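## Task

Take the USB stick out of the brown box and put it in the tray, with nothing else left in the tray. Then put the brown box's own lid on it. At the end, release everything and move the robot away. Nothing may count on the robot holding it in place, and the robot must not fall over or be left tilted.

## Robot and tools

ROBOT. A wheeled cart with two arms (left_arm, right_arm), a pan/tilt head and three cameras: head_camera, left_wrist_camera, right_wrist_camera. The base drives straight or turns in place and cannot move sideways. The cart is 0.53 m wide and spans x = -0.35 to 0.07 m. Each arm swings about a vertical pan axis at x = -0.060 m, y = +0.155 (left) or -0.155 m (right). The shoulder sits 0.03 m outward from that axis and 0.89 m up. Link lengths: upper arm 0.116, forearm 0.135, hand 0.162 m. A fixed-jaw tip reaches about 0.44 m from its pan axis at most, and no lower than about 0.55 m above the floor.

FRAMES. Base frame: origin on the floor between the drive wheels, x forward, y left, z up. left_hand and right_hand in the state are the fixed-jaw tips in this frame; a held object sits beside the tip, toward the moving jaw. Hand axes: z along the fingers, y from moving jaw toward fixed jaw. Odometry is the base frame at scene start; base_odometry counts wheel turns only (slip looks like travel), heading is positive left, -3.142 to 3.142.

execute_actions. Arguments: "actions", a list holding one action or none, and optional "cameras" (names from head_camera, left_wrist_camera, right_wrist_camera, or "all"; omitted or null gives all, [] gives none). An empty list only reports state and images. An action may hold "base", "joints" or both, started together.
- base: exactly one of {"translate_m": d}, a relative straight drive in metres, forward positive, -1.4 to 1.4; or {"rotate_rad": d}, a relative turn in place in radians, counter-clockwise (left) positive, -3.2 to 3.2. Offsets count from the base position in the latest state report.
- joints: a single dictionary, keyed by joint name, of absolute targets in radians (not offsets). Names and ranges: head_pan_rad -3.2..3.2 (0 ahead, + left); head_tilt_rad -0.76..1.45 (0 level, + down); for each arm prefix left_arm_ / right_arm_: shoulder_pan_rad -1.919..1.919, shoulder_lift_rad -1.745..1.745, elbow_flex_rad -1.69..1.58, wrist_flex_rad -1.658..1.658, wrist_roll_rad -2.743..2.841, gripper_rad 0..1.919. Joints left out may still be driving toward earlier targets. Any unknown key or out-of-range value rejects the whole call.

ARM GEOMETRY. Pan 0 points left_arm to the left and right_arm to the right; positive pan turns clockwise from above; straight ahead is +1.571 for left_arm and -1.571 for right_arm. With lift, elbow and wrist flex all 0, the upper arm leans 0.24 rad outward from vertical and the forearm and fingers are horizontal; positive values bend downward. The three flex values added together give the finger angle below horizontal; 1.571 means pointing straight down, which requires the forearm no more than 0.08 rad above horizontal. Roll -1.522: jaws close across the arm's plane, fixed jaw on the left looking outward; 1.619: fixed jaw on the right; 0.049: jaws close within the plane, fixed jaw below (horizontal fingers) or toward the pan axis (downward fingers). Tip opening by gripper angle: 0 gives 0.003 m, 0.3 gives 0.026, 0.6 gives 0.049, 1 gives 0.076, 1.919 gives 0.106. The hand body protrudes about 0.08 m above horizontal fingers when the fixed jaw is on the left and below them when on the right, so keep it on the left over furniture.

Stowed arm: pan -1.75 (left) or 1.75 (right), lift 0.05, elbow 1.35, wrist_flex -1.55, roll -1.52. Stow in two steps: wrist flex and roll first, then the other three. Leaving stow, don't move the wrists first. Turning in place with arms stowed needs 0.44 m free radius around the origin; near a desk, turning or reversing can snag the cart's back edge and tip it.

RESULTS. base_status and joint_status report how each motion of the last accepted action ended. "done" for the base means the wheels turned the commanded amount. "off_target": stopped short and possibly still pushing; for an empty arm this means load, obstruction or a tripped motor; for a gripper it means it is holding something. "time_out": target dropped, holds in place. "joint command not followed" (with a cause line) means a self-collision check held back that arm's targets (gripper still moves); those joints show "not_followed" and may be retried each action until valid targets are sent. on_its_own lists what moved without a command. To stop a blocked joint pushing, command its current reading. MOTOR HOT warns of heating while holding loads; OVER-TEMPERATURE FAULT means an arm was stopped and joints show "limit_stop_at_motor_heat": resend targets.

SAG AND ERRORS. Loaded or outstretched joints settle below targets; compensate by the observed sag. Hand positions can be a few cm off. Camera calibration (given per camera as K, distortion and base-to-camera transform) has small errors, larger for wrist cameras.

OVERLOAD. A joint held more than ~0.30 rad from target for ~2 s trips (silently) to 20% torque; the robot keeps its last command while you think. Reset: after it settles, command 0.2 rad from the reading on the side away from the failed target (or 0.04 past the range end; for a jaw, the end). Payload per hand ~0.4 kg at full reach, ~0.7 kg within 0.28 m; both hands close in ~1 kg. Squeeze by commanding up to 0.2 rad below the contact angle; more can trip the jaw.

OTHER TOOLS. wait {"seconds": 0..10} lets time pass with no new command and returns state and images. zoom_image {"camera", "region": [x0, y0, x1, y1]} pixels from the top-left of that camera's latest image, at most 504x504. finished_scene {"scene": 1 or 2} ends that scene for good after the last command is held and reports success; replying without a tool call ends everything.

AVOID. Dropping, slipping or slamming objects, hard pushes, pulling on objects in front (tips the robot), and arms or hands hitting or pressing each other. Loose objects may get nudged occasionally.

Each tool is called after "Request:" in YAML: its name, and indented under it one key for each argument.

## Session

I'll start by checking the robot's state and camera views.

Request:
execute_actions:
  actions: []

Scene clock: 0.00 s.
base_odometry: x=+0.000 y=+0.000 heading=+0.000 (m, m, rad; odometry frame)
base_status: not commanded
joint_positions: head_pan_rad=-0.003 head_tilt_rad=+0.012 left_arm_shoulder_pan_rad=-1.751 left_arm_shoulder_lift_rad=+0.056 left_arm_elbow_flex_rad=+1.376 left_arm_wrist_flex_rad=-1.520 left_arm_wrist_roll_rad=-1.514 left_arm_gripper_rad=+1.920 right_arm_shoulder_pan_rad=+1.771 right_arm_shoulder_lift_rad=+0.050 right_arm_elbow_flex_rad=+1.393 right_arm_wrist_flex_rad=-1.615 right_arm_wrist_roll_rad=-1.532 right_arm_gripper_rad=+1.920
joint_status: not commanded
left_hand: x=-0.3030 y=+0.1029 z=+0.8857 quat_wxyz=(-0.063, -0.673, -0.064, +0.735) (m; base frame)
right_hand: x=-0.3011 y=-0.1140 z=+0.8992 quat_wxyz=(-0.073, +0.640, -0.067, -0.762) (m; base frame)
pictures: head_camera, left_wrist_camera, right_wrist_camera
Images, in order (width x height): head_camera 644x476, left_wrist_camera 644x476, right_wrist_camera 644x476.

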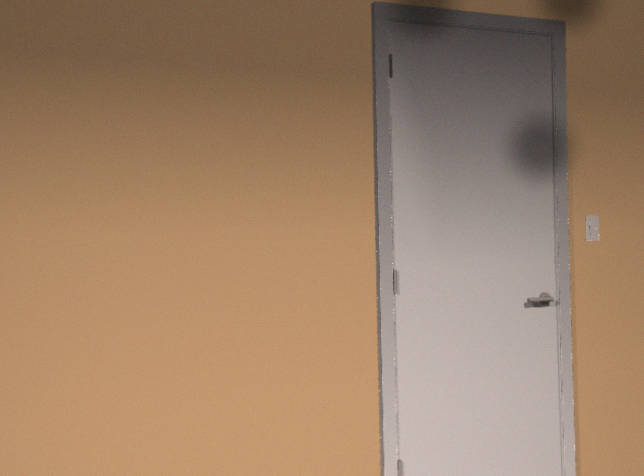

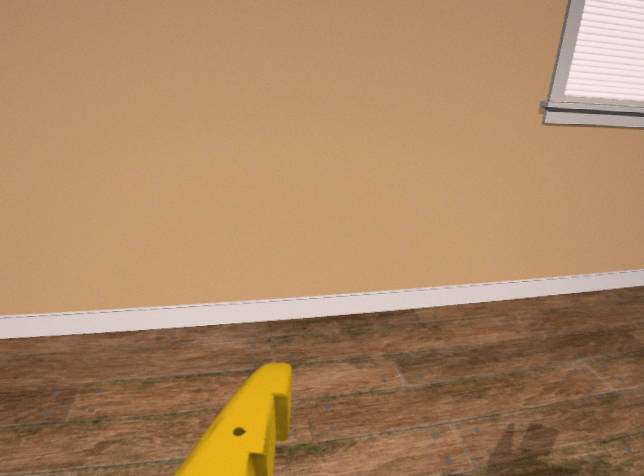

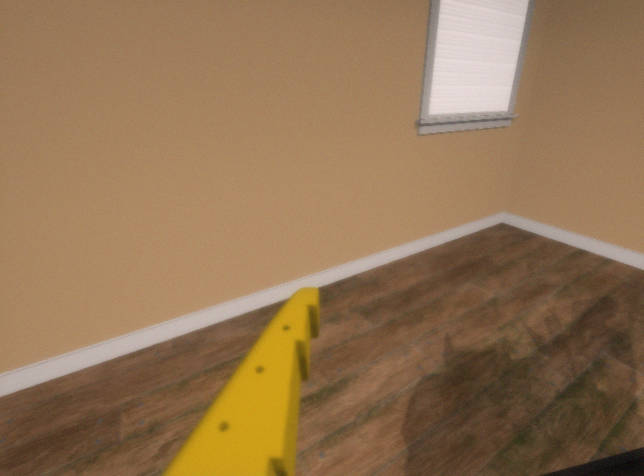

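Request:
execute_actions:
  actions:
    - {"joints": {"head_pan_rad": 0.9, "head_tilt_rad": 0.45}}
  cameras: ["head_camera"]

Request:
execute_actions:
  actions:
    - {"joints": {"head_pan_rad": -0.9, "head_tilt_rad": 0.45}}
  cameras: ["head_camera"]

Scene clock: 13.23 s.
base_odometry: x=+0.000 y=+0.000 heading=+0.000 (m, m, rad; odometry frame)
base_status: not commanded
joint_positions: head_pan_rad=+0.890 head_tilt_rad=+0.443 left_arm_shoulder_pan_rad=-1.751 left_arm_shoulder_lift_rad=+0.056 left_arm_elbow_flex_rad=+1.376 left_arm_wrist_flex_rad=-1.520 left_arm_wrist_roll_rad=-1.514 left_arm_gripper_rad=+1.920 right_arm_shoulder_pan_rad=+1.771 right_arm_shoulder_lift_rad=+0.050 right_arm_elbow_flex_rad=+1.393 right_arm_wrist_flex_rad=-1.615 right_arm_wrist_roll_rad=-1.532 right_arm_gripper_rad=+1.920
joint_status: all done
left_hand: x=-0.3030 y=+0.1029 z=+0.8857 quat_wxyz=(-0.063, -0.673, -0.064, +0.735) (m; base frame)
right_hand: x=-0.3011 y=-0.1140 z=+0.8992 quat_wxyz=(-0.073, +0.640, -0.067, -0.762) (m; base frame)
pictures: head_camera
camera_calibration (this result's frames):
head_camera: T_world_to_cam=[[0.803308, -0.595427, -0.0127353, 0.0495007], [-0.263775, -0.336532, -0.903974, 1.07357], [0.533965, 0.729529, -0.427398, 0.504886], [0, 0, 0, 1]] pos_world=[-0.0261751, 0.0224352, 1.1869]
Images, in order (width x height): head_camera 644x476.

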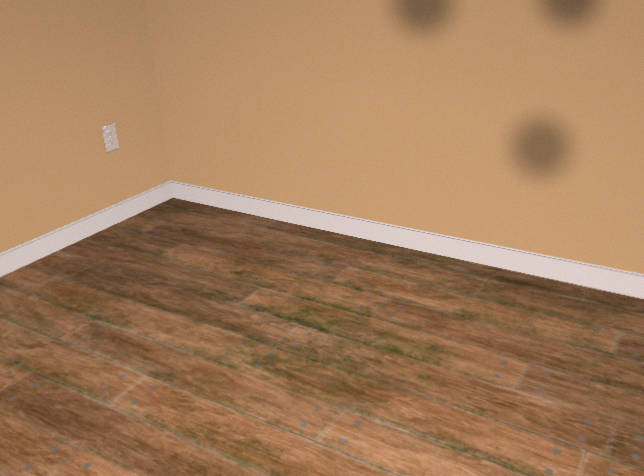

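Scene clock: 15.23 s.
base_odometry: x=+0.000 y=+0.000 heading=+0.000 (m, m, rad; odometry frame)
base_status: not commanded
joint_positions: head_pan_rad=-0.890 head_tilt_rad=+0.443 left_arm_shoulder_pan_rad=-1.751 left_arm_shoulder_lift_rad=+0.056 left_arm_elbow_flex_rad=+1.376 left_arm_wrist_flex_rad=-1.520 left_arm_wrist_roll_rad=-1.514 left_arm_gripper_rad=+1.920 right_arm_shoulder_pan_rad=+1.771 right_arm_shoulder_lift_rad=+0.050 right_arm_elbow_flex_rad=+1.393 right_arm_wrist_flex_rad=-1.615 right_arm_wrist_roll_rad=-1.532 right_arm_gripper_rad=+1.920
joint_status: all done
left_hand: x=-0.3030 y=+0.1029 z=+0.8857 quat_wxyz=(-0.063, -0.673, -0.064, +0.735) (m; base frame)
right_hand: x=-0.3011 y=-0.1140 z=+0.8992 quat_wxyz=(-0.073, +0.640, -0.067, -0.762) (m; base frame)
pictures: head_camera
camera_calibration (this result's frames):
head_camera: T_world_to_cam=[[-0.749271, -0.662141, -0.0127363, -0.0234694], [-0.274429, 0.327928, -0.903964, 1.07306], [0.602729, -0.673819, -0.427418, 0.508142], [0, 0, 0, 1]] pos_world=[-0.0293781, -0.0250307, 1.1869]
Images, in order (width x height): head_camera 644x476.

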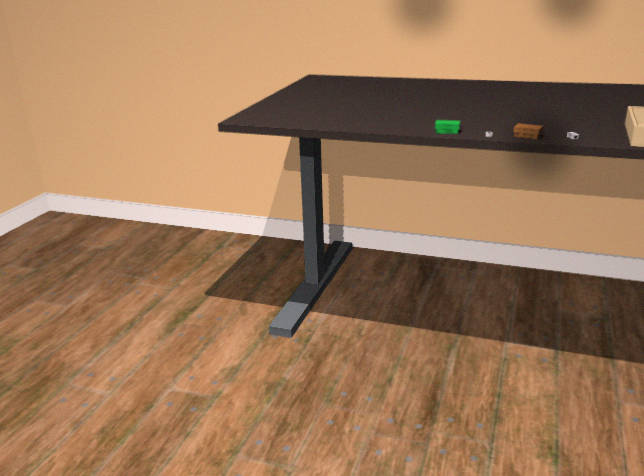

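The desk is to the right. I'll pan further to see all of it.

Request:
execute_actions:
  actions:
    - {"joints": {"head_pan_rad": -1.4, "head_tilt_rad": 0.35}}
  cameras: ["head_camera"]

Scene clock: 20.77 s.
base_odometry: x=+0.000 y=+0.000 heading=+0.000 (m, m, rad; odometry frame)
base_status: not commanded
joint_positions: head_pan_rad=-1.390 head_tilt_rad=+0.363 left_arm_shoulder_pan_rad=-1.751 left_arm_shoulder_lift_rad=+0.056 left_arm_elbow_flex_rad=+1.376 left_arm_wrist_flex_rad=-1.520 left_arm_wrist_roll_rad=-1.514 left_arm_gripper_rad=+1.920 right_arm_shoulder_pan_rad=+1.771 right_arm_shoulder_lift_rad=+0.050 right_arm_elbow_flex_rad=+1.393 right_arm_wrist_flex_rad=-1.615 right_arm_wrist_roll_rad=-1.532 right_arm_gripper_rad=+1.920
joint_status: all done
left_hand: x=-0.3030 y=+0.1029 z=+0.8857 quat_wxyz=(-0.063, -0.673, -0.064, +0.735) (m; base frame)
right_hand: x=-0.3011 y=-0.1140 z=+0.8992 quat_wxyz=(-0.073, +0.640, -0.067, -0.762) (m; base frame)
pictures: head_camera
camera_calibration (this result's frames):
head_camera: T_world_to_cam=[[-0.974835, -0.222734, -0.00924987, -0.0380838], [-0.070323, 0.346626, -0.935364, 1.11879], [0.211543, -0.911175, -0.353567, 0.404753], [0, 0, 0, 1]] pos_world=[-0.0440714, -0.0274839, 1.18923]
Images, in order (width x height): head_camera 644x476.

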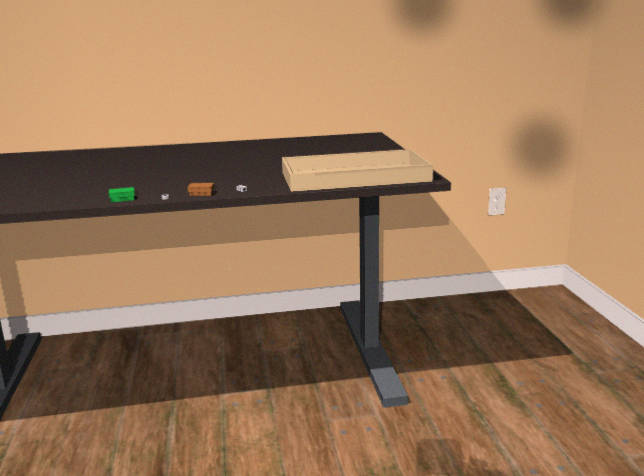

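Request:
zoom_image:
  camera: "head_camera"
  region: [90, 130, 460, 230]

Request:
zoom_image:
  camera: "head_camera"
  region: [95, 170, 260, 215]

Region (90, 130, 460, 230) of head_camera's 644x476 image, scaled by 1.362; it fills the top 136 rows of this view, and the rest is white.

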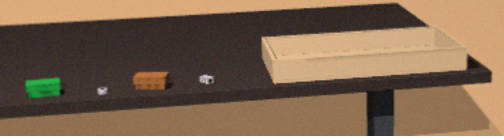

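Region (95, 170, 260, 215) of head_camera's 644x476 image, scaled by 3.055; it fills the top 137 rows of this view, and the rest is white.

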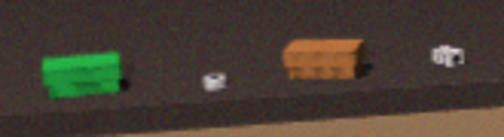

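Request:
execute_actions:
  actions:
    - {"base": {"rotate_rad": -1.21}, "joints": {"head_pan_rad": 0.0, "head_tilt_rad": 0.4}}
  cameras: ["head_camera"]

Scene clock: 76.20 s.
base_odometry: x=-0.001 y=+0.000 heading=-1.209 (m, m, rad; odometry frame)
base_status: done
joint_positions: head_pan_rad=-0.010 head_tilt_rad=+0.393 left_arm_shoulder_pan_rad=-1.751 left_arm_shoulder_lift_rad=+0.056 left_arm_elbow_flex_rad=+1.376 left_arm_wrist_flex_rad=-1.520 left_arm_wrist_roll_rad=-1.514 left_arm_gripper_rad=+1.920 right_arm_shoulder_pan_rad=+1.771 right_arm_shoulder_lift_rad=+0.050 right_arm_elbow_flex_rad=+1.393 right_arm_wrist_flex_rad=-1.615 right_arm_wrist_roll_rad=-1.532 right_arm_gripper_rad=+1.920
joint_status: all done
left_hand: x=-0.3030 y=+0.1029 z=+0.8857 quat_wxyz=(-0.063, -0.673, -0.064, +0.735) (m; base frame)
right_hand: x=-0.3011 y=-0.1140 z=+0.8992 quat_wxyz=(-0.073, +0.640, -0.067, -0.762) (m; base frame)
pictures: head_camera
camera_calibration (this result's frames):
head_camera: T_world_to_cam=[[0.0335446, -0.999381, -0.0105665, 0.0108256], [-0.381711, -0.00303979, -0.924277, 1.09139], [0.923673, 0.0350378, -0.381577, 0.470462], [0, 0, 0, 1]] pos_world=[-0.0183193, -0.00234748, 1.18838]
Images, in order (width x height): head_camera 644x476.

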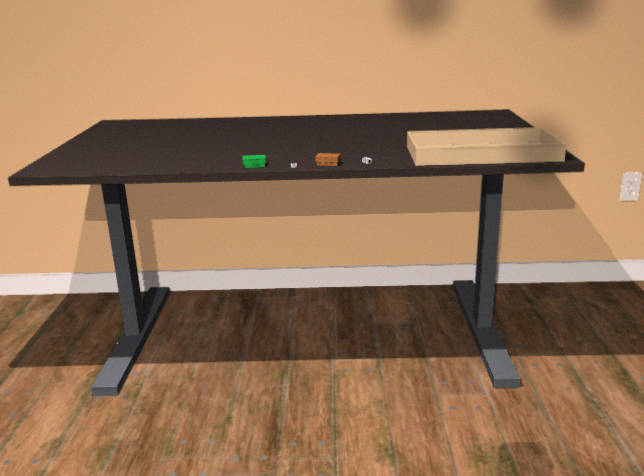

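Request:
execute_actions:
  actions:
    - {"base": {"translate_m": 0.95}, "joints": {"head_pan_rad": 0.0, "head_tilt_rad": 0.7}}
  cameras: ["head_camera"]

Scene clock: 101.10 s.
base_odometry: x=+0.333 y=-0.889 heading=-1.208 (m, m, rad; odometry frame)
base_status: done
joint_positions: head_pan_rad=-0.010 head_tilt_rad=+0.695 left_arm_shoulder_pan_rad=-1.751 left_arm_shoulder_lift_rad=+0.056 left_arm_elbow_flex_rad=+1.376 left_arm_wrist_flex_rad=-1.520 left_arm_wrist_roll_rad=-1.514 left_arm_gripper_rad=+1.920 right_arm_shoulder_pan_rad=+1.771 right_arm_shoulder_lift_rad=+0.050 right_arm_elbow_flex_rad=+1.393 right_arm_wrist_flex_rad=-1.615 right_arm_wrist_roll_rad=-1.532 right_arm_gripper_rad=+1.920
joint_status: all done
left_hand: x=-0.3030 y=+0.1029 z=+0.8857 quat_wxyz=(-0.063, -0.673, -0.064, +0.735) (m; base frame)
right_hand: x=-0.3011 y=-0.1140 z=+0.8992 quat_wxyz=(-0.073, +0.640, -0.067, -0.762) (m; base frame)
pictures: head_camera
camera_calibration (this result's frames):
head_camera: T_world_to_cam=[[0.0284648, -0.99933, -0.0230004, 0.0248982], [-0.638739, -0.000484887, -0.769423, 0.901078], [0.768896, 0.0365927, -0.638325, 0.758706], [0, 0, 0, 1]] pos_world=[-0.00852105, -0.00244467, 1.17818]
Images, in order (width x height): head_camera 644x476.

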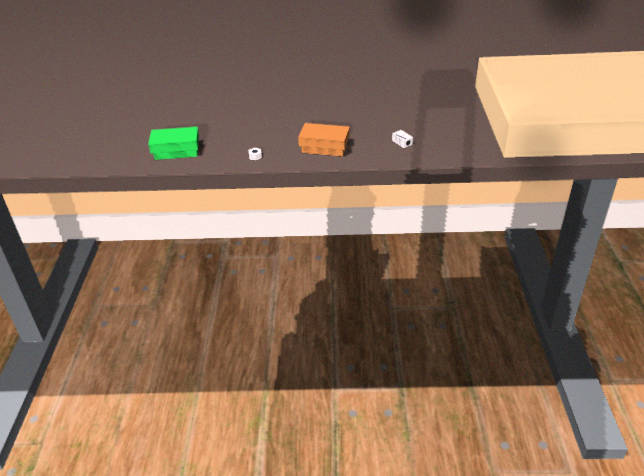

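Request:
zoom_image:
  camera: "head_camera"
  region: [280, 105, 430, 195]

Request:
zoom_image:
  camera: "head_camera"
  region: [130, 105, 280, 195]

Region (280, 105, 430, 195) of head_camera's 644x476 image, scaled by 3.360; it fills the top 302 rows of this view, and the rest is white.

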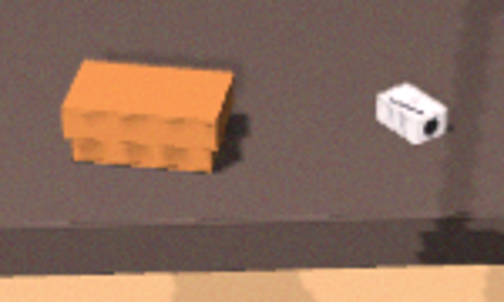

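Region (130, 105, 280, 195) of head_camera's 644x476 image, scaled by 3.360; it fills the top 302 rows of this view, and the rest is white.

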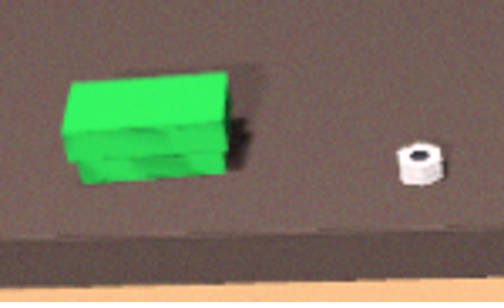

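Request:
zoom_image:
  camera: "head_camera"
  region: [0, 150, 120, 210]

Request:
zoom_image:
  camera: "head_camera"
  region: [464, 40, 644, 200]

Region (0, 150, 120, 210) of head_camera's 644x476 image, scaled by 4.200.

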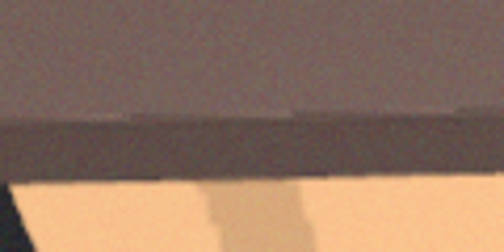

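Region (464, 40, 644, 200) of head_camera's 644x476 image, scaled by 2.800.

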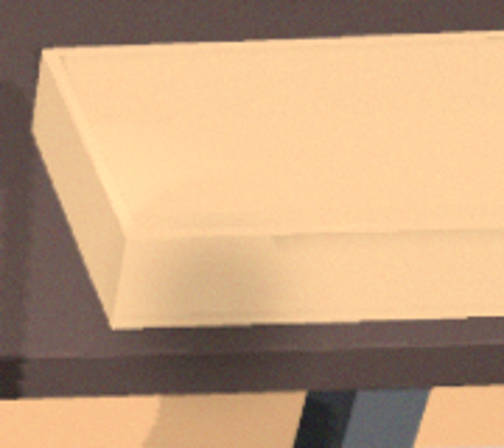

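Request:
execute_actions:
  actions:
    - {"base": {"translate_m": 0.3}, "joints": {"head_tilt_rad": 0.95, "left_arm_shoulder_pan_rad": 1.4, "left_arm_shoulder_lift_rad": -0.2, "left_arm_elbow_flex_rad": 0.5, "right_arm_shoulder_pan_rad": -1.4, "right_arm_shoulder_lift_rad": -0.2, "right_arm_elbow_flex_rad": 0.5}}
  cameras: ["head_camera"]

Scene clock: 220.40 s.
base_odometry: x=+0.440 y=-1.170 heading=-1.206 (m, m, rad; odometry frame)
base_status: done
joint_positions: head_pan_rad=-0.010 head_tilt_rad=+0.945 left_arm_shoulder_pan_rad=+1.389 left_arm_shoulder_lift_rad=-0.166 left_arm_elbow_flex_rad=+0.534 left_arm_wrist_flex_rad=-1.520 left_arm_wrist_roll_rad=-1.514 left_arm_gripper_rad=+1.920 right_arm_shoulder_pan_rad=-1.394 right_arm_shoulder_lift_rad=-0.168 right_arm_elbow_flex_rad=+0.531 right_arm_wrist_flex_rad=-1.615 right_arm_wrist_roll_rad=-1.532 right_arm_gripper_rad=+1.920
joint_status: all done
left_hand: x=+0.1674 y=+0.2046 z=+1.1126 quat_wxyz=(+0.974, -0.020, +0.207, +0.085) (m; base frame)
right_hand: x=+0.1556 y=-0.1857 z=+1.1189 quat_wxyz=(+0.984, +0.015, +0.158, -0.083) (m; base frame)
pictures: head_camera
camera_calibration (this result's frames):
head_camera: T_world_to_cam=[[0.0215642, -0.999261, -0.0318062, 0.0347094], [-0.809535, 0.00121637, -0.58707, 0.683162], [0.586675, 0.0384079, -0.808911, 0.946485], [0, 0, 0, 1]] pos_world=[-0.00298432, -0.00249982, 1.16779]
Images, in order (width x height): head_camera 644x476.

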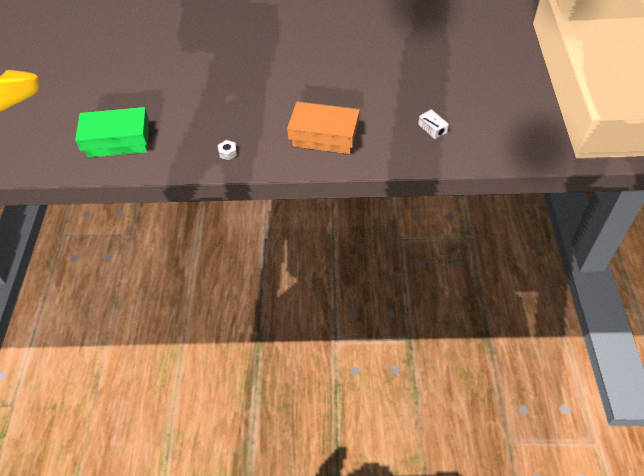

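Request:
zoom_image:
  camera: "head_camera"
  region: [270, 85, 410, 215]

Region (270, 85, 410, 215) of head_camera's 644x476 image, scaled by 3.600; it fills the top 468 rows of this view, and the rest is white.

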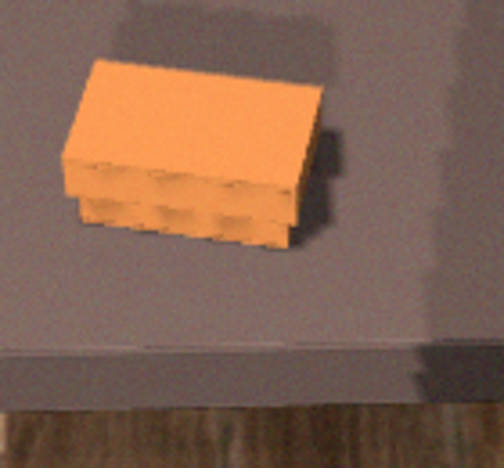

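Request:
execute_actions:
  actions:
    - {"base": {"rotate_rad": 0.7}, "joints": {"right_arm_shoulder_pan_rad": -1.5, "right_arm_shoulder_lift_rad": -0.35, "right_arm_elbow_flex_rad": 0.35, "right_arm_wrist_flex_rad": 1.4, "right_arm_wrist_roll_rad": 0.05, "right_arm_gripper_rad": 0.9, "left_arm_shoulder_pan_rad": 1.2, "left_arm_shoulder_lift_rad": -0.35, "left_arm_elbow_flex_rad": 0.5, "left_arm_wrist_flex_rad": 0.6, "left_arm_gripper_rad": 0.3}}
  cameras: []

Request:
execute_actions:
  actions:
    - {"base": {"translate_m": 0.185}, "joints": {"head_pan_rad": -0.7, "head_tilt_rad": 1.1}}
  cameras: ["head_camera"]

Scene clock: 309.33 s.
base_odometry: x=+0.439 y=-1.169 heading=-0.507 (m, m, rad; odometry frame)
base_status: done
joint_positions: head_pan_rad=-0.010 head_tilt_rad=+0.945 left_arm_shoulder_pan_rad=+1.210 left_arm_shoulder_lift_rad=-0.317 left_arm_elbow_flex_rad=+0.533 left_arm_wrist_flex_rad=+0.597 left_arm_wrist_roll_rad=-1.514 left_arm_gripper_rad=+0.307 right_arm_shoulder_pan_rad=-1.493 right_arm_shoulder_lift_rad=-0.324 right_arm_elbow_flex_rad=+0.381 right_arm_wrist_flex_rad=+1.396 right_arm_wrist_roll_rad=+0.041 right_arm_gripper_rad=+0.909
joint_status: all done
left_hand: x=+0.1851 y=+0.2558 z=+0.8691 quat_wxyz=(+0.364, -0.171, +0.913, +0.065) (m; base frame)
right_hand: x=+0.1066 y=-0.1683 z=+0.8468 quat_wxyz=(+0.040, -0.675, +0.735, -0.043) (m; base frame)
pictures: none
No camera images: the call's "cameras" was empty. Leave "cameras" out to get every camera's image.

Scene clock: 311.10 s.
base_odometry: x=+0.601 y=-1.258 heading=-0.505 (m, m, rad; odometry frame)
base_status: done
joint_positions: head_pan_rad=-0.690 head_tilt_rad=+1.095 left_arm_shoulder_pan_rad=+1.210 left_arm_shoulder_lift_rad=-0.317 left_arm_elbow_flex_rad=+0.533 left_arm_wrist_flex_rad=+0.597 left_arm_wrist_roll_rad=-1.514 left_arm_gripper_rad=+0.307 right_arm_shoulder_pan_rad=-1.493 right_arm_shoulder_lift_rad=-0.324 right_arm_elbow_flex_rad=+0.379 right_arm_wrist_flex_rad=+1.396 right_arm_wrist_roll_rad=+0.041 right_arm_gripper_rad=+0.909
joint_status: all done
left_hand: x=+0.1851 y=+0.2558 z=+0.8691 quat_wxyz=(+0.364, -0.171, +0.913, +0.065) (m; base frame)
right_hand: x=+0.1069 y=-0.1683 z=+0.8470 quat_wxyz=(+0.041, -0.675, +0.735, -0.044) (m; base frame)
pictures: head_camera
camera_calibration (this result's frames):
head_camera: T_world_to_cam=[[-0.61557, -0.787252, -0.0361626, 0.00977824], [-0.689364, 0.560131, -0.45938, 0.541838], [0.381903, -0.257851, -0.887504, 1.02732], [0, 0, 0, 1]] pos_world=[-0.0127942, -0.0309067, 1.16101]
Images, in order (width x height): head_camera 644x476.

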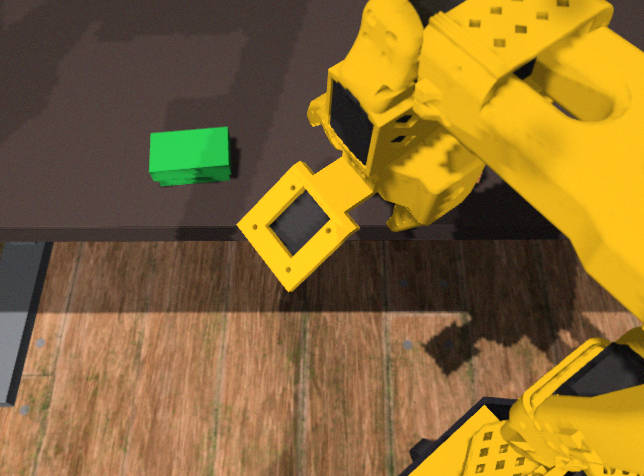

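Request:
execute_actions:
  actions:
    - {"base": {"rotate_rad": -0.7}, "joints": {"head_pan_rad": -0.15, "head_tilt_rad": 1.1, "right_arm_shoulder_pan_rad": -1.0}}
  cameras: ["head_camera"]

Scene clock: 317.27 s.
base_odometry: x=+0.601 y=-1.258 heading=-1.203 (m, m, rad; odometry frame)
base_status: done
joint_positions: head_pan_rad=-0.160 head_tilt_rad=+1.095 left_arm_shoulder_pan_rad=+1.210 left_arm_shoulder_lift_rad=-0.317 left_arm_elbow_flex_rad=+0.533 left_arm_wrist_flex_rad=+0.597 left_arm_wrist_roll_rad=-1.514 left_arm_gripper_rad=+0.307 right_arm_shoulder_pan_rad=-1.006 right_arm_shoulder_lift_rad=-0.324 right_arm_elbow_flex_rad=+0.379 right_arm_wrist_flex_rad=+1.396 right_arm_wrist_roll_rad=+0.041 right_arm_gripper_rad=+0.909
joint_status: all done
left_hand: x=+0.1851 y=+0.2558 z=+0.8691 quat_wxyz=(+0.364, -0.171, +0.913, +0.065) (m; base frame)
right_hand: x=+0.0812 y=-0.2450 z=+0.8470 quat_wxyz=(+0.029, -0.477, +0.877, -0.052) (m; base frame)
pictures: head_camera
camera_calibration (this result's frames):
head_camera: T_world_to_cam=[[-0.133059, -0.990448, -0.0361626, 0.0324563], [-0.877964, 0.13472, -0.459379, 0.532974], [0.459863, -0.0293751, -0.887504, 1.03099], [0, 0, 0, 1]] pos_world=[-0.00186189, -0.00937078, 1.16101]
Images, in order (width x height): head_camera 644x476.

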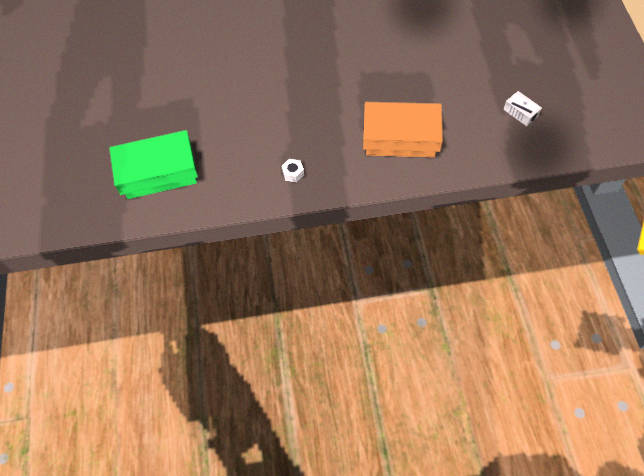

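Request:
zoom_image:
  camera: "head_camera"
  region: [340, 85, 480, 225]

Request:
zoom_image:
  camera: "head_camera"
  region: [0, 200, 160, 290]

Request:
zoom_image:
  camera: "head_camera"
  region: [484, 130, 644, 220]

Region (340, 85, 480, 225) of head_camera's 644x476 image, scaled by 3.600.

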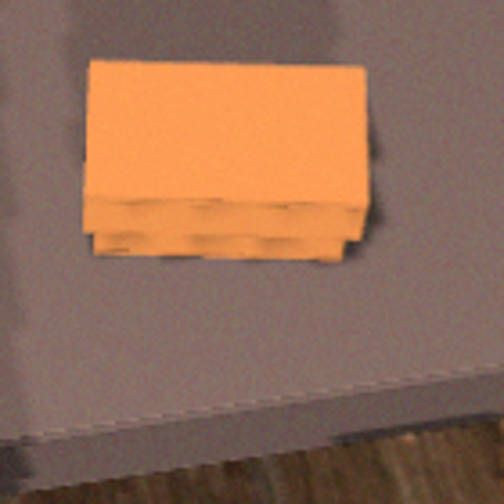

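Region (0, 200, 160, 290) of head_camera's 644x476 image, scaled by 3.150; it fills the top 284 rows of this view, and the rest is white.

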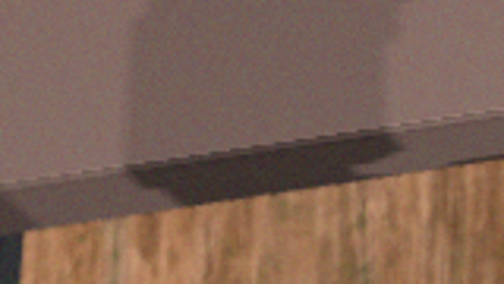

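Region (484, 130, 644, 220) of head_camera's 644x476 image, scaled by 3.150; it fills the top 284 rows of this view, and the rest is white.

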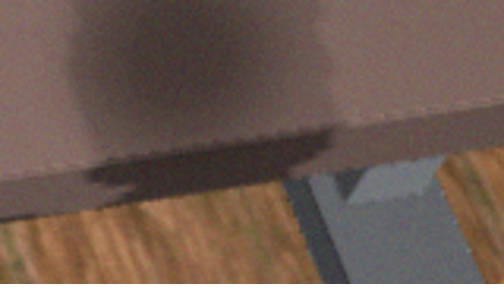

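Request:
execute_actions:
  actions:
    - {"base": {"translate_m": 0.155}, "joints": {"head_pan_rad": -0.3, "head_tilt_rad": 1.3}}
  cameras: ["all"]

Scene clock: 345.53 s.
base_odometry: x=+0.656 y=-1.403 heading=-1.205 (m, m, rad; odometry frame)
base_status: done
joint_positions: head_pan_rad=-0.290 head_tilt_rad=+1.295 left_arm_shoulder_pan_rad=+1.210 left_arm_shoulder_lift_rad=-0.317 left_arm_elbow_flex_rad=+0.533 left_arm_wrist_flex_rad=+0.597 left_arm_wrist_roll_rad=-1.514 left_arm_gripper_rad=+0.307 right_arm_shoulder_pan_rad=-1.006 right_arm_shoulder_lift_rad=-0.324 right_arm_elbow_flex_rad=+0.379 right_arm_wrist_flex_rad=+1.396 right_arm_wrist_roll_rad=+0.041 right_arm_gripper_rad=+0.909
joint_status: all done
left_hand: x=+0.1851 y=+0.2558 z=+0.8691 quat_wxyz=(+0.364, -0.171, +0.913, +0.065) (m; base frame)
right_hand: x=+0.0812 y=-0.2450 z=+0.8470 quat_wxyz=(+0.029, -0.477, +0.877, -0.052) (m; base frame)
pictures: head_camera, left_wrist_camera, right_wrist_camera
camera_calibration (this result's frames):
head_camera: T_world_to_cam=[[-0.267786, -0.962619, -0.0406886, 0.0313335], [-0.923578, 0.268495, -0.273706, 0.31712], [0.274399, -0.0357157, -0.960952, 1.10681], [0, 0, 0, 1]] pos_world=[-0.00243176, -0.0154524, 1.15166]
left_wrist_camera: T_world_to_cam=[[0.389129, -0.920345, 0.0392852, 0.123647], [-0.894725, -0.387756, -0.221613, 0.483088], [0.219194, 0.0510866, -0.974343, 0.859165], [0, 0, 0, 1]] pos_world=[0.195792, 0.257227, 0.939323]
right_wrist_camera: T_world_to_cam=[[0.822336, -0.555539, 0.123039, -0.304303], [-0.522524, -0.651702, 0.549775, -0.563099], [-0.225237, -0.516391, -0.826201, 0.663558], [0, 0, 0, 1]] pos_world=[0.105464, -0.19337, 0.895251]
Images, in order (width x height): head_camera 644x476, left_wrist_camera 644x476, right_wrist_camera 644x476.

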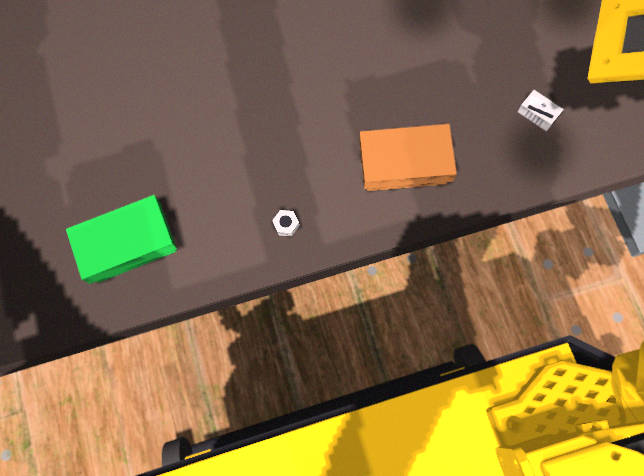

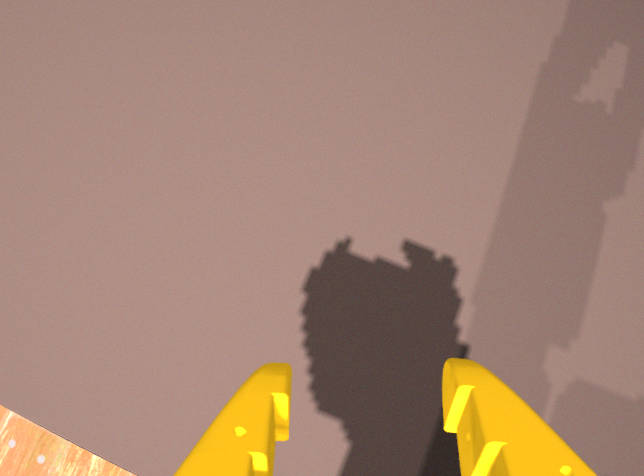

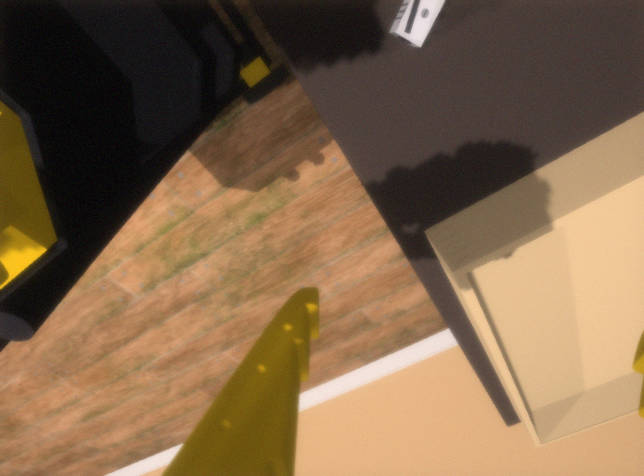

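Request:
zoom_image:
  camera: "head_camera"
  region: [340, 105, 480, 265]

Region (340, 105, 480, 265) of head_camera's 644x476 image, scaled by 3.150; it fills the left 441 columns of this view, and the rest is white.

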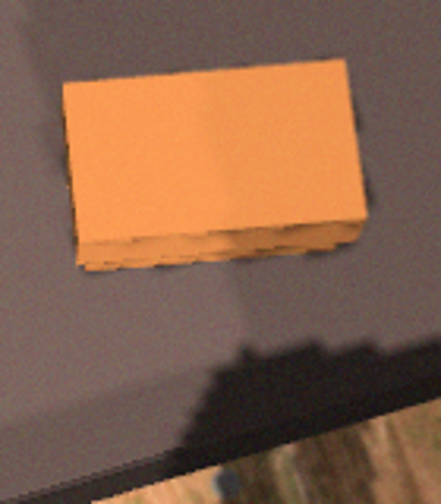

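Request:
execute_actions:
  actions:
    - {"joints": {"right_arm_shoulder_pan_rad": -1.825, "right_arm_shoulder_lift_rad": 0.175, "right_arm_elbow_flex_rad": 0.085, "right_arm_wrist_flex_rad": 1.25, "right_arm_wrist_roll_rad": -0.39, "right_arm_gripper_rad": 0.7, "head_pan_rad": -0.4, "head_tilt_rad": 1.15}}
  cameras: ["head_camera", "right_wrist_camera"]

Scene clock: 433.50 s.
base_odometry: x=+0.656 y=-1.403 heading=-1.205 (m, m, rad; odometry frame)
base_status: not commanded
joint_positions: head_pan_rad=-0.390 head_tilt_rad=+1.165 left_arm_shoulder_pan_rad=+1.210 left_arm_shoulder_lift_rad=-0.317 left_arm_elbow_flex_rad=+0.533 left_arm_wrist_flex_rad=+0.597 left_arm_wrist_roll_rad=-1.514 left_arm_gripper_rad=+0.307 right_arm_shoulder_pan_rad=-1.819 right_arm_shoulder_lift_rad=+0.185 right_arm_elbow_flex_rad=+0.114 right_arm_wrist_flex_rad=+1.256 right_arm_wrist_roll_rad=-0.381 right_arm_gripper_rad=+0.709
joint_status: all done
left_hand: x=+0.1851 y=+0.2558 z=+0.8691 quat_wxyz=(+0.364, -0.171, +0.913, +0.065) (m; base frame)
right_hand: x=+0.1373 y=-0.1021 z=+0.8041 quat_wxyz=(+0.007, -0.640, +0.768, -0.003) (m; base frame)
pictures: head_camera, right_wrist_camera
camera_calibration (this result's frames):
head_camera: T_world_to_cam=[[-0.357785, -0.933034, -0.0379208, 0.0239179], [-0.851826, 0.342744, -0.39613, 0.461402], [0.3826, -0.109427, -0.917411, 1.06178], [0, 0, 0, 1]] pos_world=[-0.004644, -0.0196393, 1.15777]
right_wrist_camera: T_world_to_cam=[[0.979351, -0.201404, 0.0175543, -0.166416], [-0.17754, -0.815271, 0.551191, -0.482242], [-0.0967005, -0.542926, -0.834194, 0.70055], [0, 0, 0, 1]] pos_world=[0.145105, -0.0463277, 0.853123]
Images, in order (width x height): head_camera 644x476, right_wrist_camera 644x476.

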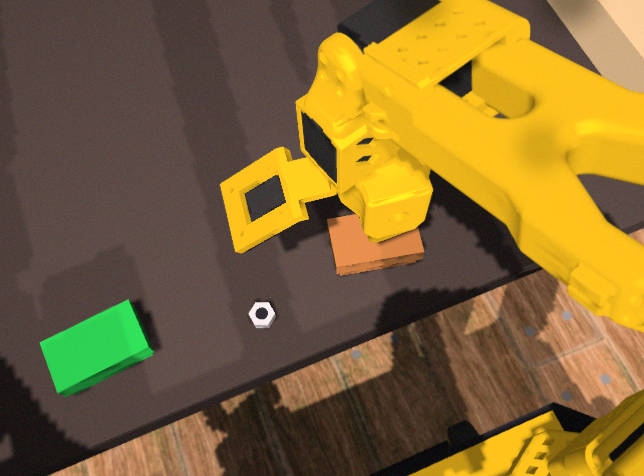

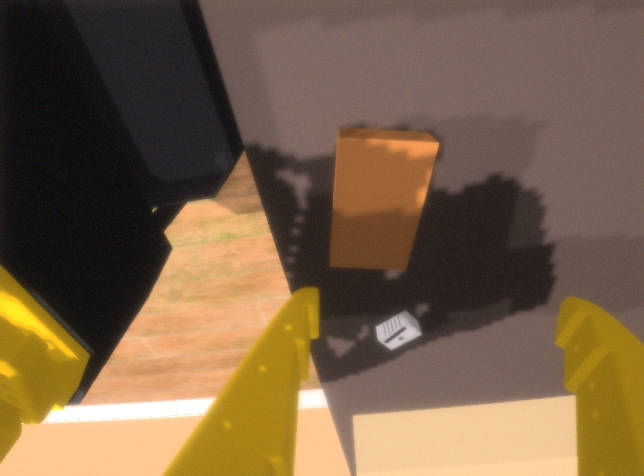

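Request:
zoom_image:
  camera: "right_wrist_camera"
  region: [270, 110, 480, 350]

Region (270, 110, 480, 350) of right_wrist_camera's 644x476 image, scaled by 2.100; it fills the left 441 columns of this view, and the rest is white.

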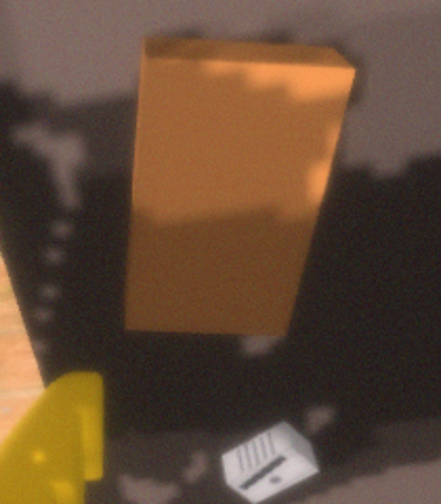

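Request:
execute_actions:
  actions:
    - {"joints": {"right_arm_shoulder_pan_rad": -1.794, "right_arm_shoulder_lift_rad": 0.332, "right_arm_elbow_flex_rad": 0.188, "right_arm_wrist_flex_rad": 1.024, "right_arm_wrist_roll_rad": -0.43, "left_arm_shoulder_pan_rad": 1.75, "left_arm_shoulder_lift_rad": 0.3, "left_arm_elbow_flex_rad": 0.3, "left_arm_wrist_flex_rad": 0.75, "left_arm_wrist_roll_rad": 0.05}}
  cameras: ["all"]

Scene clock: 490.93 s.
base_odometry: x=+0.656 y=-1.403 heading=-1.205 (m, m, rad; odometry frame)
base_status: not commanded
joint_positions: head_pan_rad=-0.390 head_tilt_rad=+1.165 left_arm_shoulder_pan_rad=+1.737 left_arm_shoulder_lift_rad=+0.311 left_arm_elbow_flex_rad=+0.330 left_arm_wrist_flex_rad=+0.745 left_arm_wrist_roll_rad=+0.042 left_arm_gripper_rad=+0.307 right_arm_shoulder_pan_rad=-1.802 right_arm_shoulder_lift_rad=+0.343 right_arm_elbow_flex_rad=+0.191 right_arm_wrist_flex_rad=+1.029 right_arm_wrist_roll_rad=-0.420 right_arm_gripper_rad=+0.709
joint_status: all done
left_hand: x=+0.1614 y=+0.1174 z=+0.7569 quat_wxyz=(+0.060, -0.640, +0.762, -0.071) (m; base frame)
right_hand: x=+0.1413 y=-0.1044 z=+0.7658 quat_wxyz=(+0.003, -0.618, +0.786, -0.002) (m; base frame)
pictures: head_camera, left_wrist_camera, right_wrist_camera
camera_calibration (this result's frames):
head_camera: T_world_to_cam=[[-0.357793, -0.93303, -0.0379207, 0.0239173], [-0.851821, 0.342752, -0.396134, 0.461407], [0.382603, -0.109433, -0.917409, 1.06178], [0, 0, 0, 1]] pos_world=[-0.00464421, -0.0196397, 1.15777]
left_wrist_camera: T_world_to_cam=[[0.974733, -0.12342, 0.186182, -0.289391], [-0.202792, -0.838409, 0.50591, -0.226108], [0.0936574, -0.530883, -0.842254, 0.750774], [0, 0, 0, 1]] pos_world=[0.16591, 0.173286, 0.800612]
right_wrist_camera: T_world_to_cam=[[0.966849, -0.255133, 0.0105166, -0.168523], [-0.218073, -0.803579, 0.55381, -0.457422], [-0.132845, -0.537744, -0.832577, 0.672171], [0, 0, 0, 1]] pos_world=[0.152479, -0.0491146, 0.814731]
Images, in order (width x height): head_camera 644x476, left_wrist_camera 644x476, right_wrist_camera 644x476.

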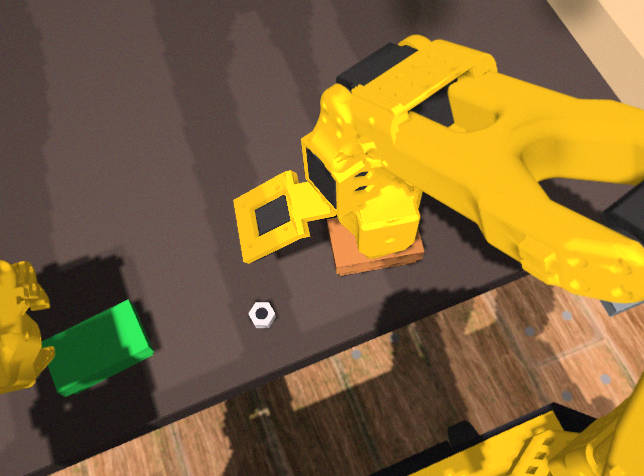

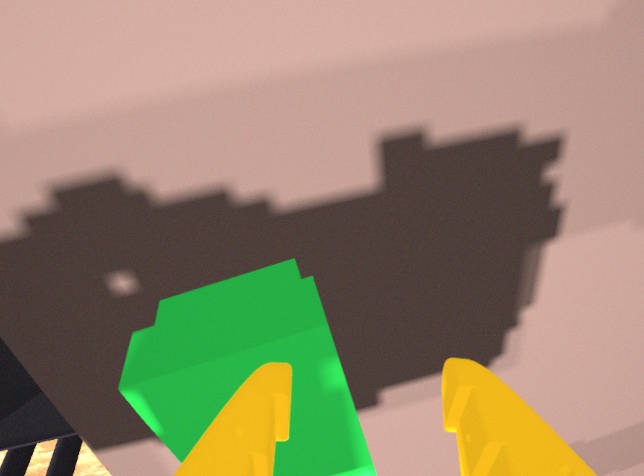

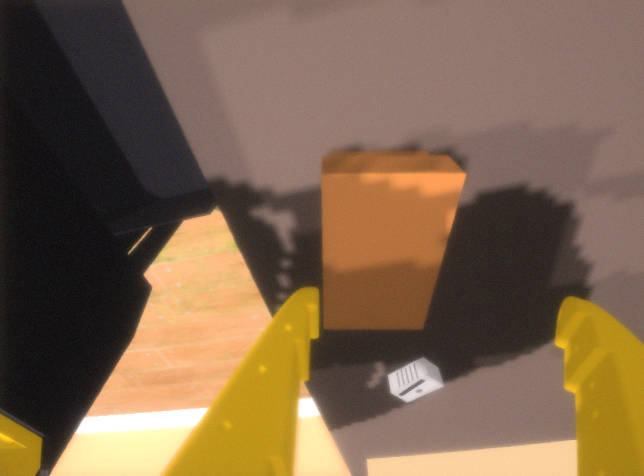

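Request:
zoom_image:
  camera: "right_wrist_camera"
  region: [280, 140, 480, 350]

Region (280, 140, 480, 350) of right_wrist_camera's 644x476 image, scaled by 2.400; it fills the left 480 columns of this view, and the rest is white.

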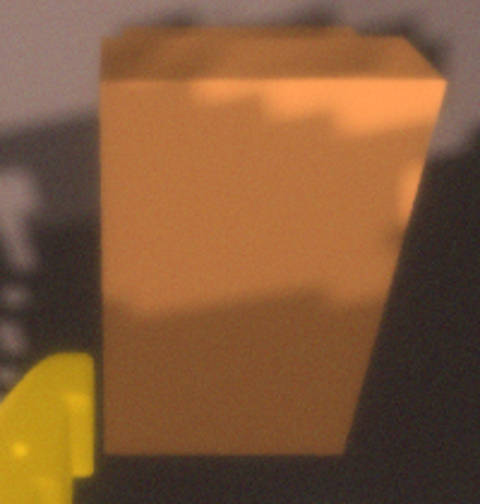

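Request:
execute_actions:
  actions:
    - {"joints": {"right_arm_shoulder_pan_rad": -1.787, "right_arm_shoulder_lift_rad": 0.49, "right_arm_elbow_flex_rad": 0.235, "right_arm_wrist_flex_rad": 0.86, "right_arm_gripper_rad": 0.75, "left_arm_shoulder_pan_rad": 1.5, "left_arm_shoulder_lift_rad": -0.35, "left_arm_elbow_flex_rad": 0.3, "left_arm_wrist_flex_rad": 0.75}}
  cameras: ["head_camera", "right_wrist_camera"]

Scene clock: 543.27 s.
base_odometry: x=+0.656 y=-1.403 heading=-1.205 (m, m, rad; odometry frame)
base_status: not commanded
joint_positions: head_pan_rad=-0.390 head_tilt_rad=+1.165 left_arm_shoulder_pan_rad=+1.512 left_arm_shoulder_lift_rad=-0.314 left_arm_elbow_flex_rad=+0.329 left_arm_wrist_flex_rad=+0.748 left_arm_wrist_roll_rad=+0.042 left_arm_gripper_rad=+0.307 right_arm_shoulder_pan_rad=-1.793 right_arm_shoulder_lift_rad=+0.501 right_arm_elbow_flex_rad=+0.237 right_arm_wrist_flex_rad=+0.865 right_arm_wrist_roll_rad=-0.420 right_arm_gripper_rad=+0.740
joint_status: all done
left_hand: x=+0.2074 y=+0.1704 z=+0.8963 quat_wxyz=(+0.287, -0.667, +0.633, -0.269) (m; base frame)
right_hand: x=+0.1344 y=-0.1079 z=+0.7321 quat_wxyz=(-0.015, -0.615, +0.789, +0.007) (m; base frame)
pictures: head_camera, right_wrist_camera
camera_calibration (this result's frames):
head_camera: T_world_to_cam=[[-0.357794, -0.93303, -0.0379207, 0.0239173], [-0.85182, 0.342752, -0.396136, 0.461409], [0.382604, -0.109433, -0.917409, 1.06177], [0, 0, 0, 1]] pos_world=[-0.00464423, -0.0196397, 1.15777]
right_wrist_camera: T_world_to_cam=[[0.964184, -0.264083, -0.0246915, -0.13729], [-0.203611, -0.796613, 0.569167, -0.455504], [-0.169977, -0.543754, -0.821851, 0.637833], [0, 0, 0, 1]] pos_world=[0.148044, -0.0522922, 0.780071]
Images, in order (width x height): head_camera 644x476, right_wrist_camera 644x476.

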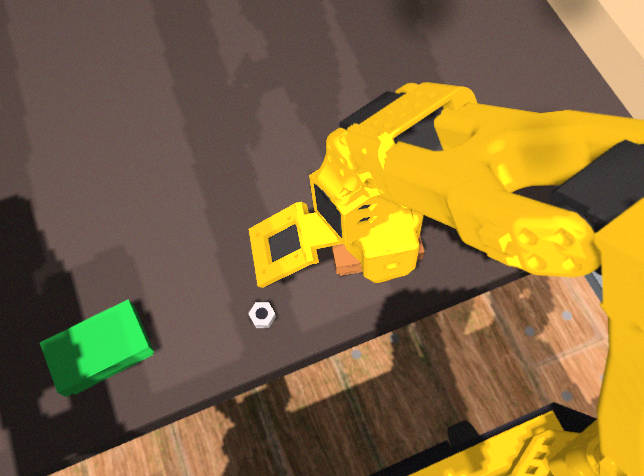

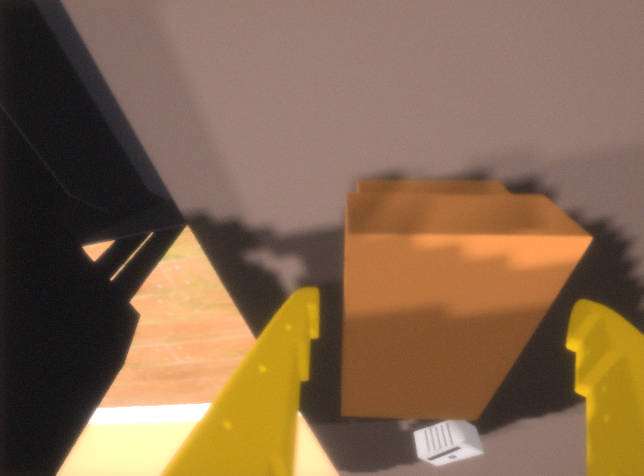

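Request:
execute_actions:
  actions:
    - {"joints": {"right_arm_wrist_flex_rad": 0.835, "right_arm_gripper_rad": 0.32}}
  cameras: ["right_wrist_camera"]

Scene clock: 556.43 s.
base_odometry: x=+0.656 y=-1.403 heading=-1.205 (m, m, rad; odometry frame)
base_status: not commanded
joint_positions: head_pan_rad=-0.390 head_tilt_rad=+1.165 left_arm_shoulder_pan_rad=+1.512 left_arm_shoulder_lift_rad=-0.314 left_arm_elbow_flex_rad=+0.329 left_arm_wrist_flex_rad=+0.748 left_arm_wrist_roll_rad=+0.042 left_arm_gripper_rad=+0.307 right_arm_shoulder_pan_rad=-1.793 right_arm_shoulder_lift_rad=+0.501 right_arm_elbow_flex_rad=+0.237 right_arm_wrist_flex_rad=+0.842 right_arm_wrist_roll_rad=-0.420 right_arm_gripper_rad=+0.456
joint_status: right_arm_gripper_rad off_target (ended at +0.456, target +0.320); the others done
left_hand: x=+0.2074 y=+0.1704 z=+0.8963 quat_wxyz=(+0.287, -0.667, +0.633, -0.269) (m; base frame)
right_hand: x=+0.1380 y=-0.1071 z=+0.7319 quat_wxyz=(-0.004, -0.615, +0.789, +0.002) (m; base frame)
pictures: right_wrist_camera
camera_calibration (this result's frames):
right_wrist_camera: T_world_to_cam=[[0.96451, -0.26401, -0.00438032, -0.155455], [-0.216289, -0.79947, 0.560416, -0.446139], [-0.151457, -0.539579, -0.8282, 0.641225], [0, 0, 0, 1]] pos_world=[0.15056, -0.0517248, 0.780405]
Images, in order (width x height): right_wrist_camera 644x476.

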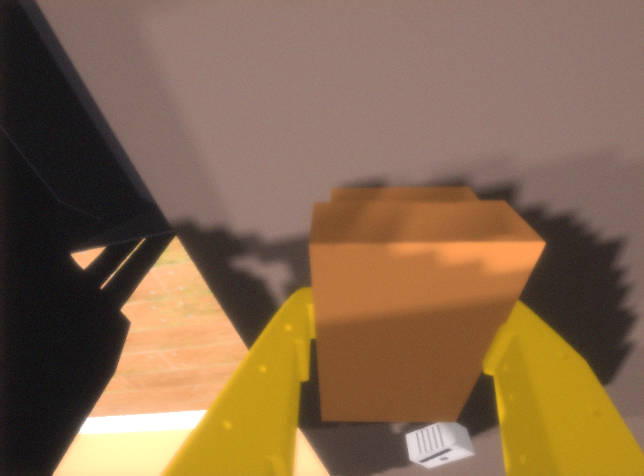

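Request:
execute_actions:
  actions:
    - {"joints": {"right_arm_shoulder_lift_rad": 0.355, "right_arm_elbow_flex_rad": 0.197, "right_arm_wrist_flex_rad": 0.97}}
  cameras: ["head_camera", "right_wrist_camera"]

Scene clock: 573.67 s.
base_odometry: x=+0.656 y=-1.403 heading=-1.205 (m, m, rad; odometry frame)
base_status: not commanded
joint_positions: head_pan_rad=-0.390 head_tilt_rad=+1.165 left_arm_shoulder_pan_rad=+1.512 left_arm_shoulder_lift_rad=-0.314 left_arm_elbow_flex_rad=+0.329 left_arm_wrist_flex_rad=+0.748 left_arm_wrist_roll_rad=+0.042 left_arm_gripper_rad=+0.307 right_arm_shoulder_pan_rad=-1.793 right_arm_shoulder_lift_rad=+0.400 right_arm_elbow_flex_rad=+0.223 right_arm_wrist_flex_rad=+0.965 right_arm_wrist_roll_rad=-0.420 right_arm_gripper_rad=+0.456
joint_status: all done
left_hand: x=+0.2074 y=+0.1704 z=+0.8963 quat_wxyz=(+0.287, -0.667, +0.633, -0.269) (m; base frame)
right_hand: x=+0.1371 y=-0.1073 z=+0.7519 quat_wxyz=(-0.008, -0.615, +0.789, +0.004) (m; base frame)
pictures: head_camera, right_wrist_camera
camera_calibration (this result's frames):
head_camera: T_world_to_cam=[[-0.357794, -0.93303, -0.0379207, 0.0239173], [-0.85182, 0.342752, -0.396136, 0.461409], [0.382604, -0.109434, -0.917408, 1.06177], [0, 0, 0, 1]] pos_world=[-0.00464424, -0.0196397, 1.15777]
right_wrist_camera: T_world_to_cam=[[0.964452, -0.264023, -0.0111515, -0.149424], [-0.212085, -0.798523, 0.563366, -0.46042], [-0.157646, -0.540975, -0.826132, 0.656691], [0, 0, 0, 1]] pos_world=[0.149989, -0.0518537, 0.800232]
Images, in order (width x height): head_camera 644x476, right_wrist_camera 644x476.

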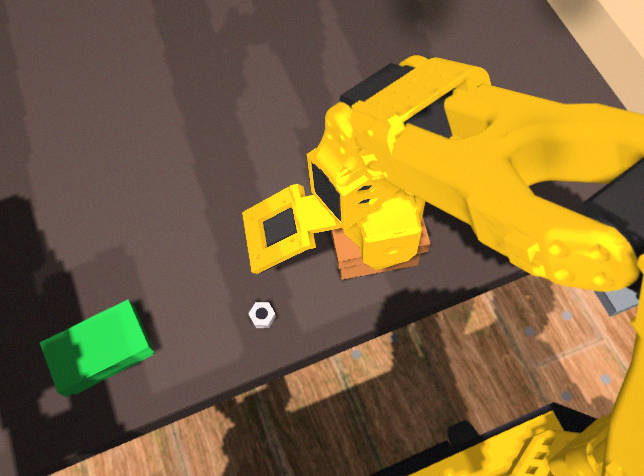

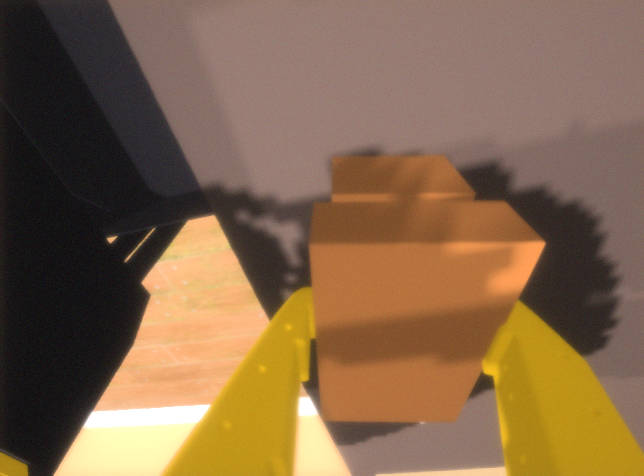

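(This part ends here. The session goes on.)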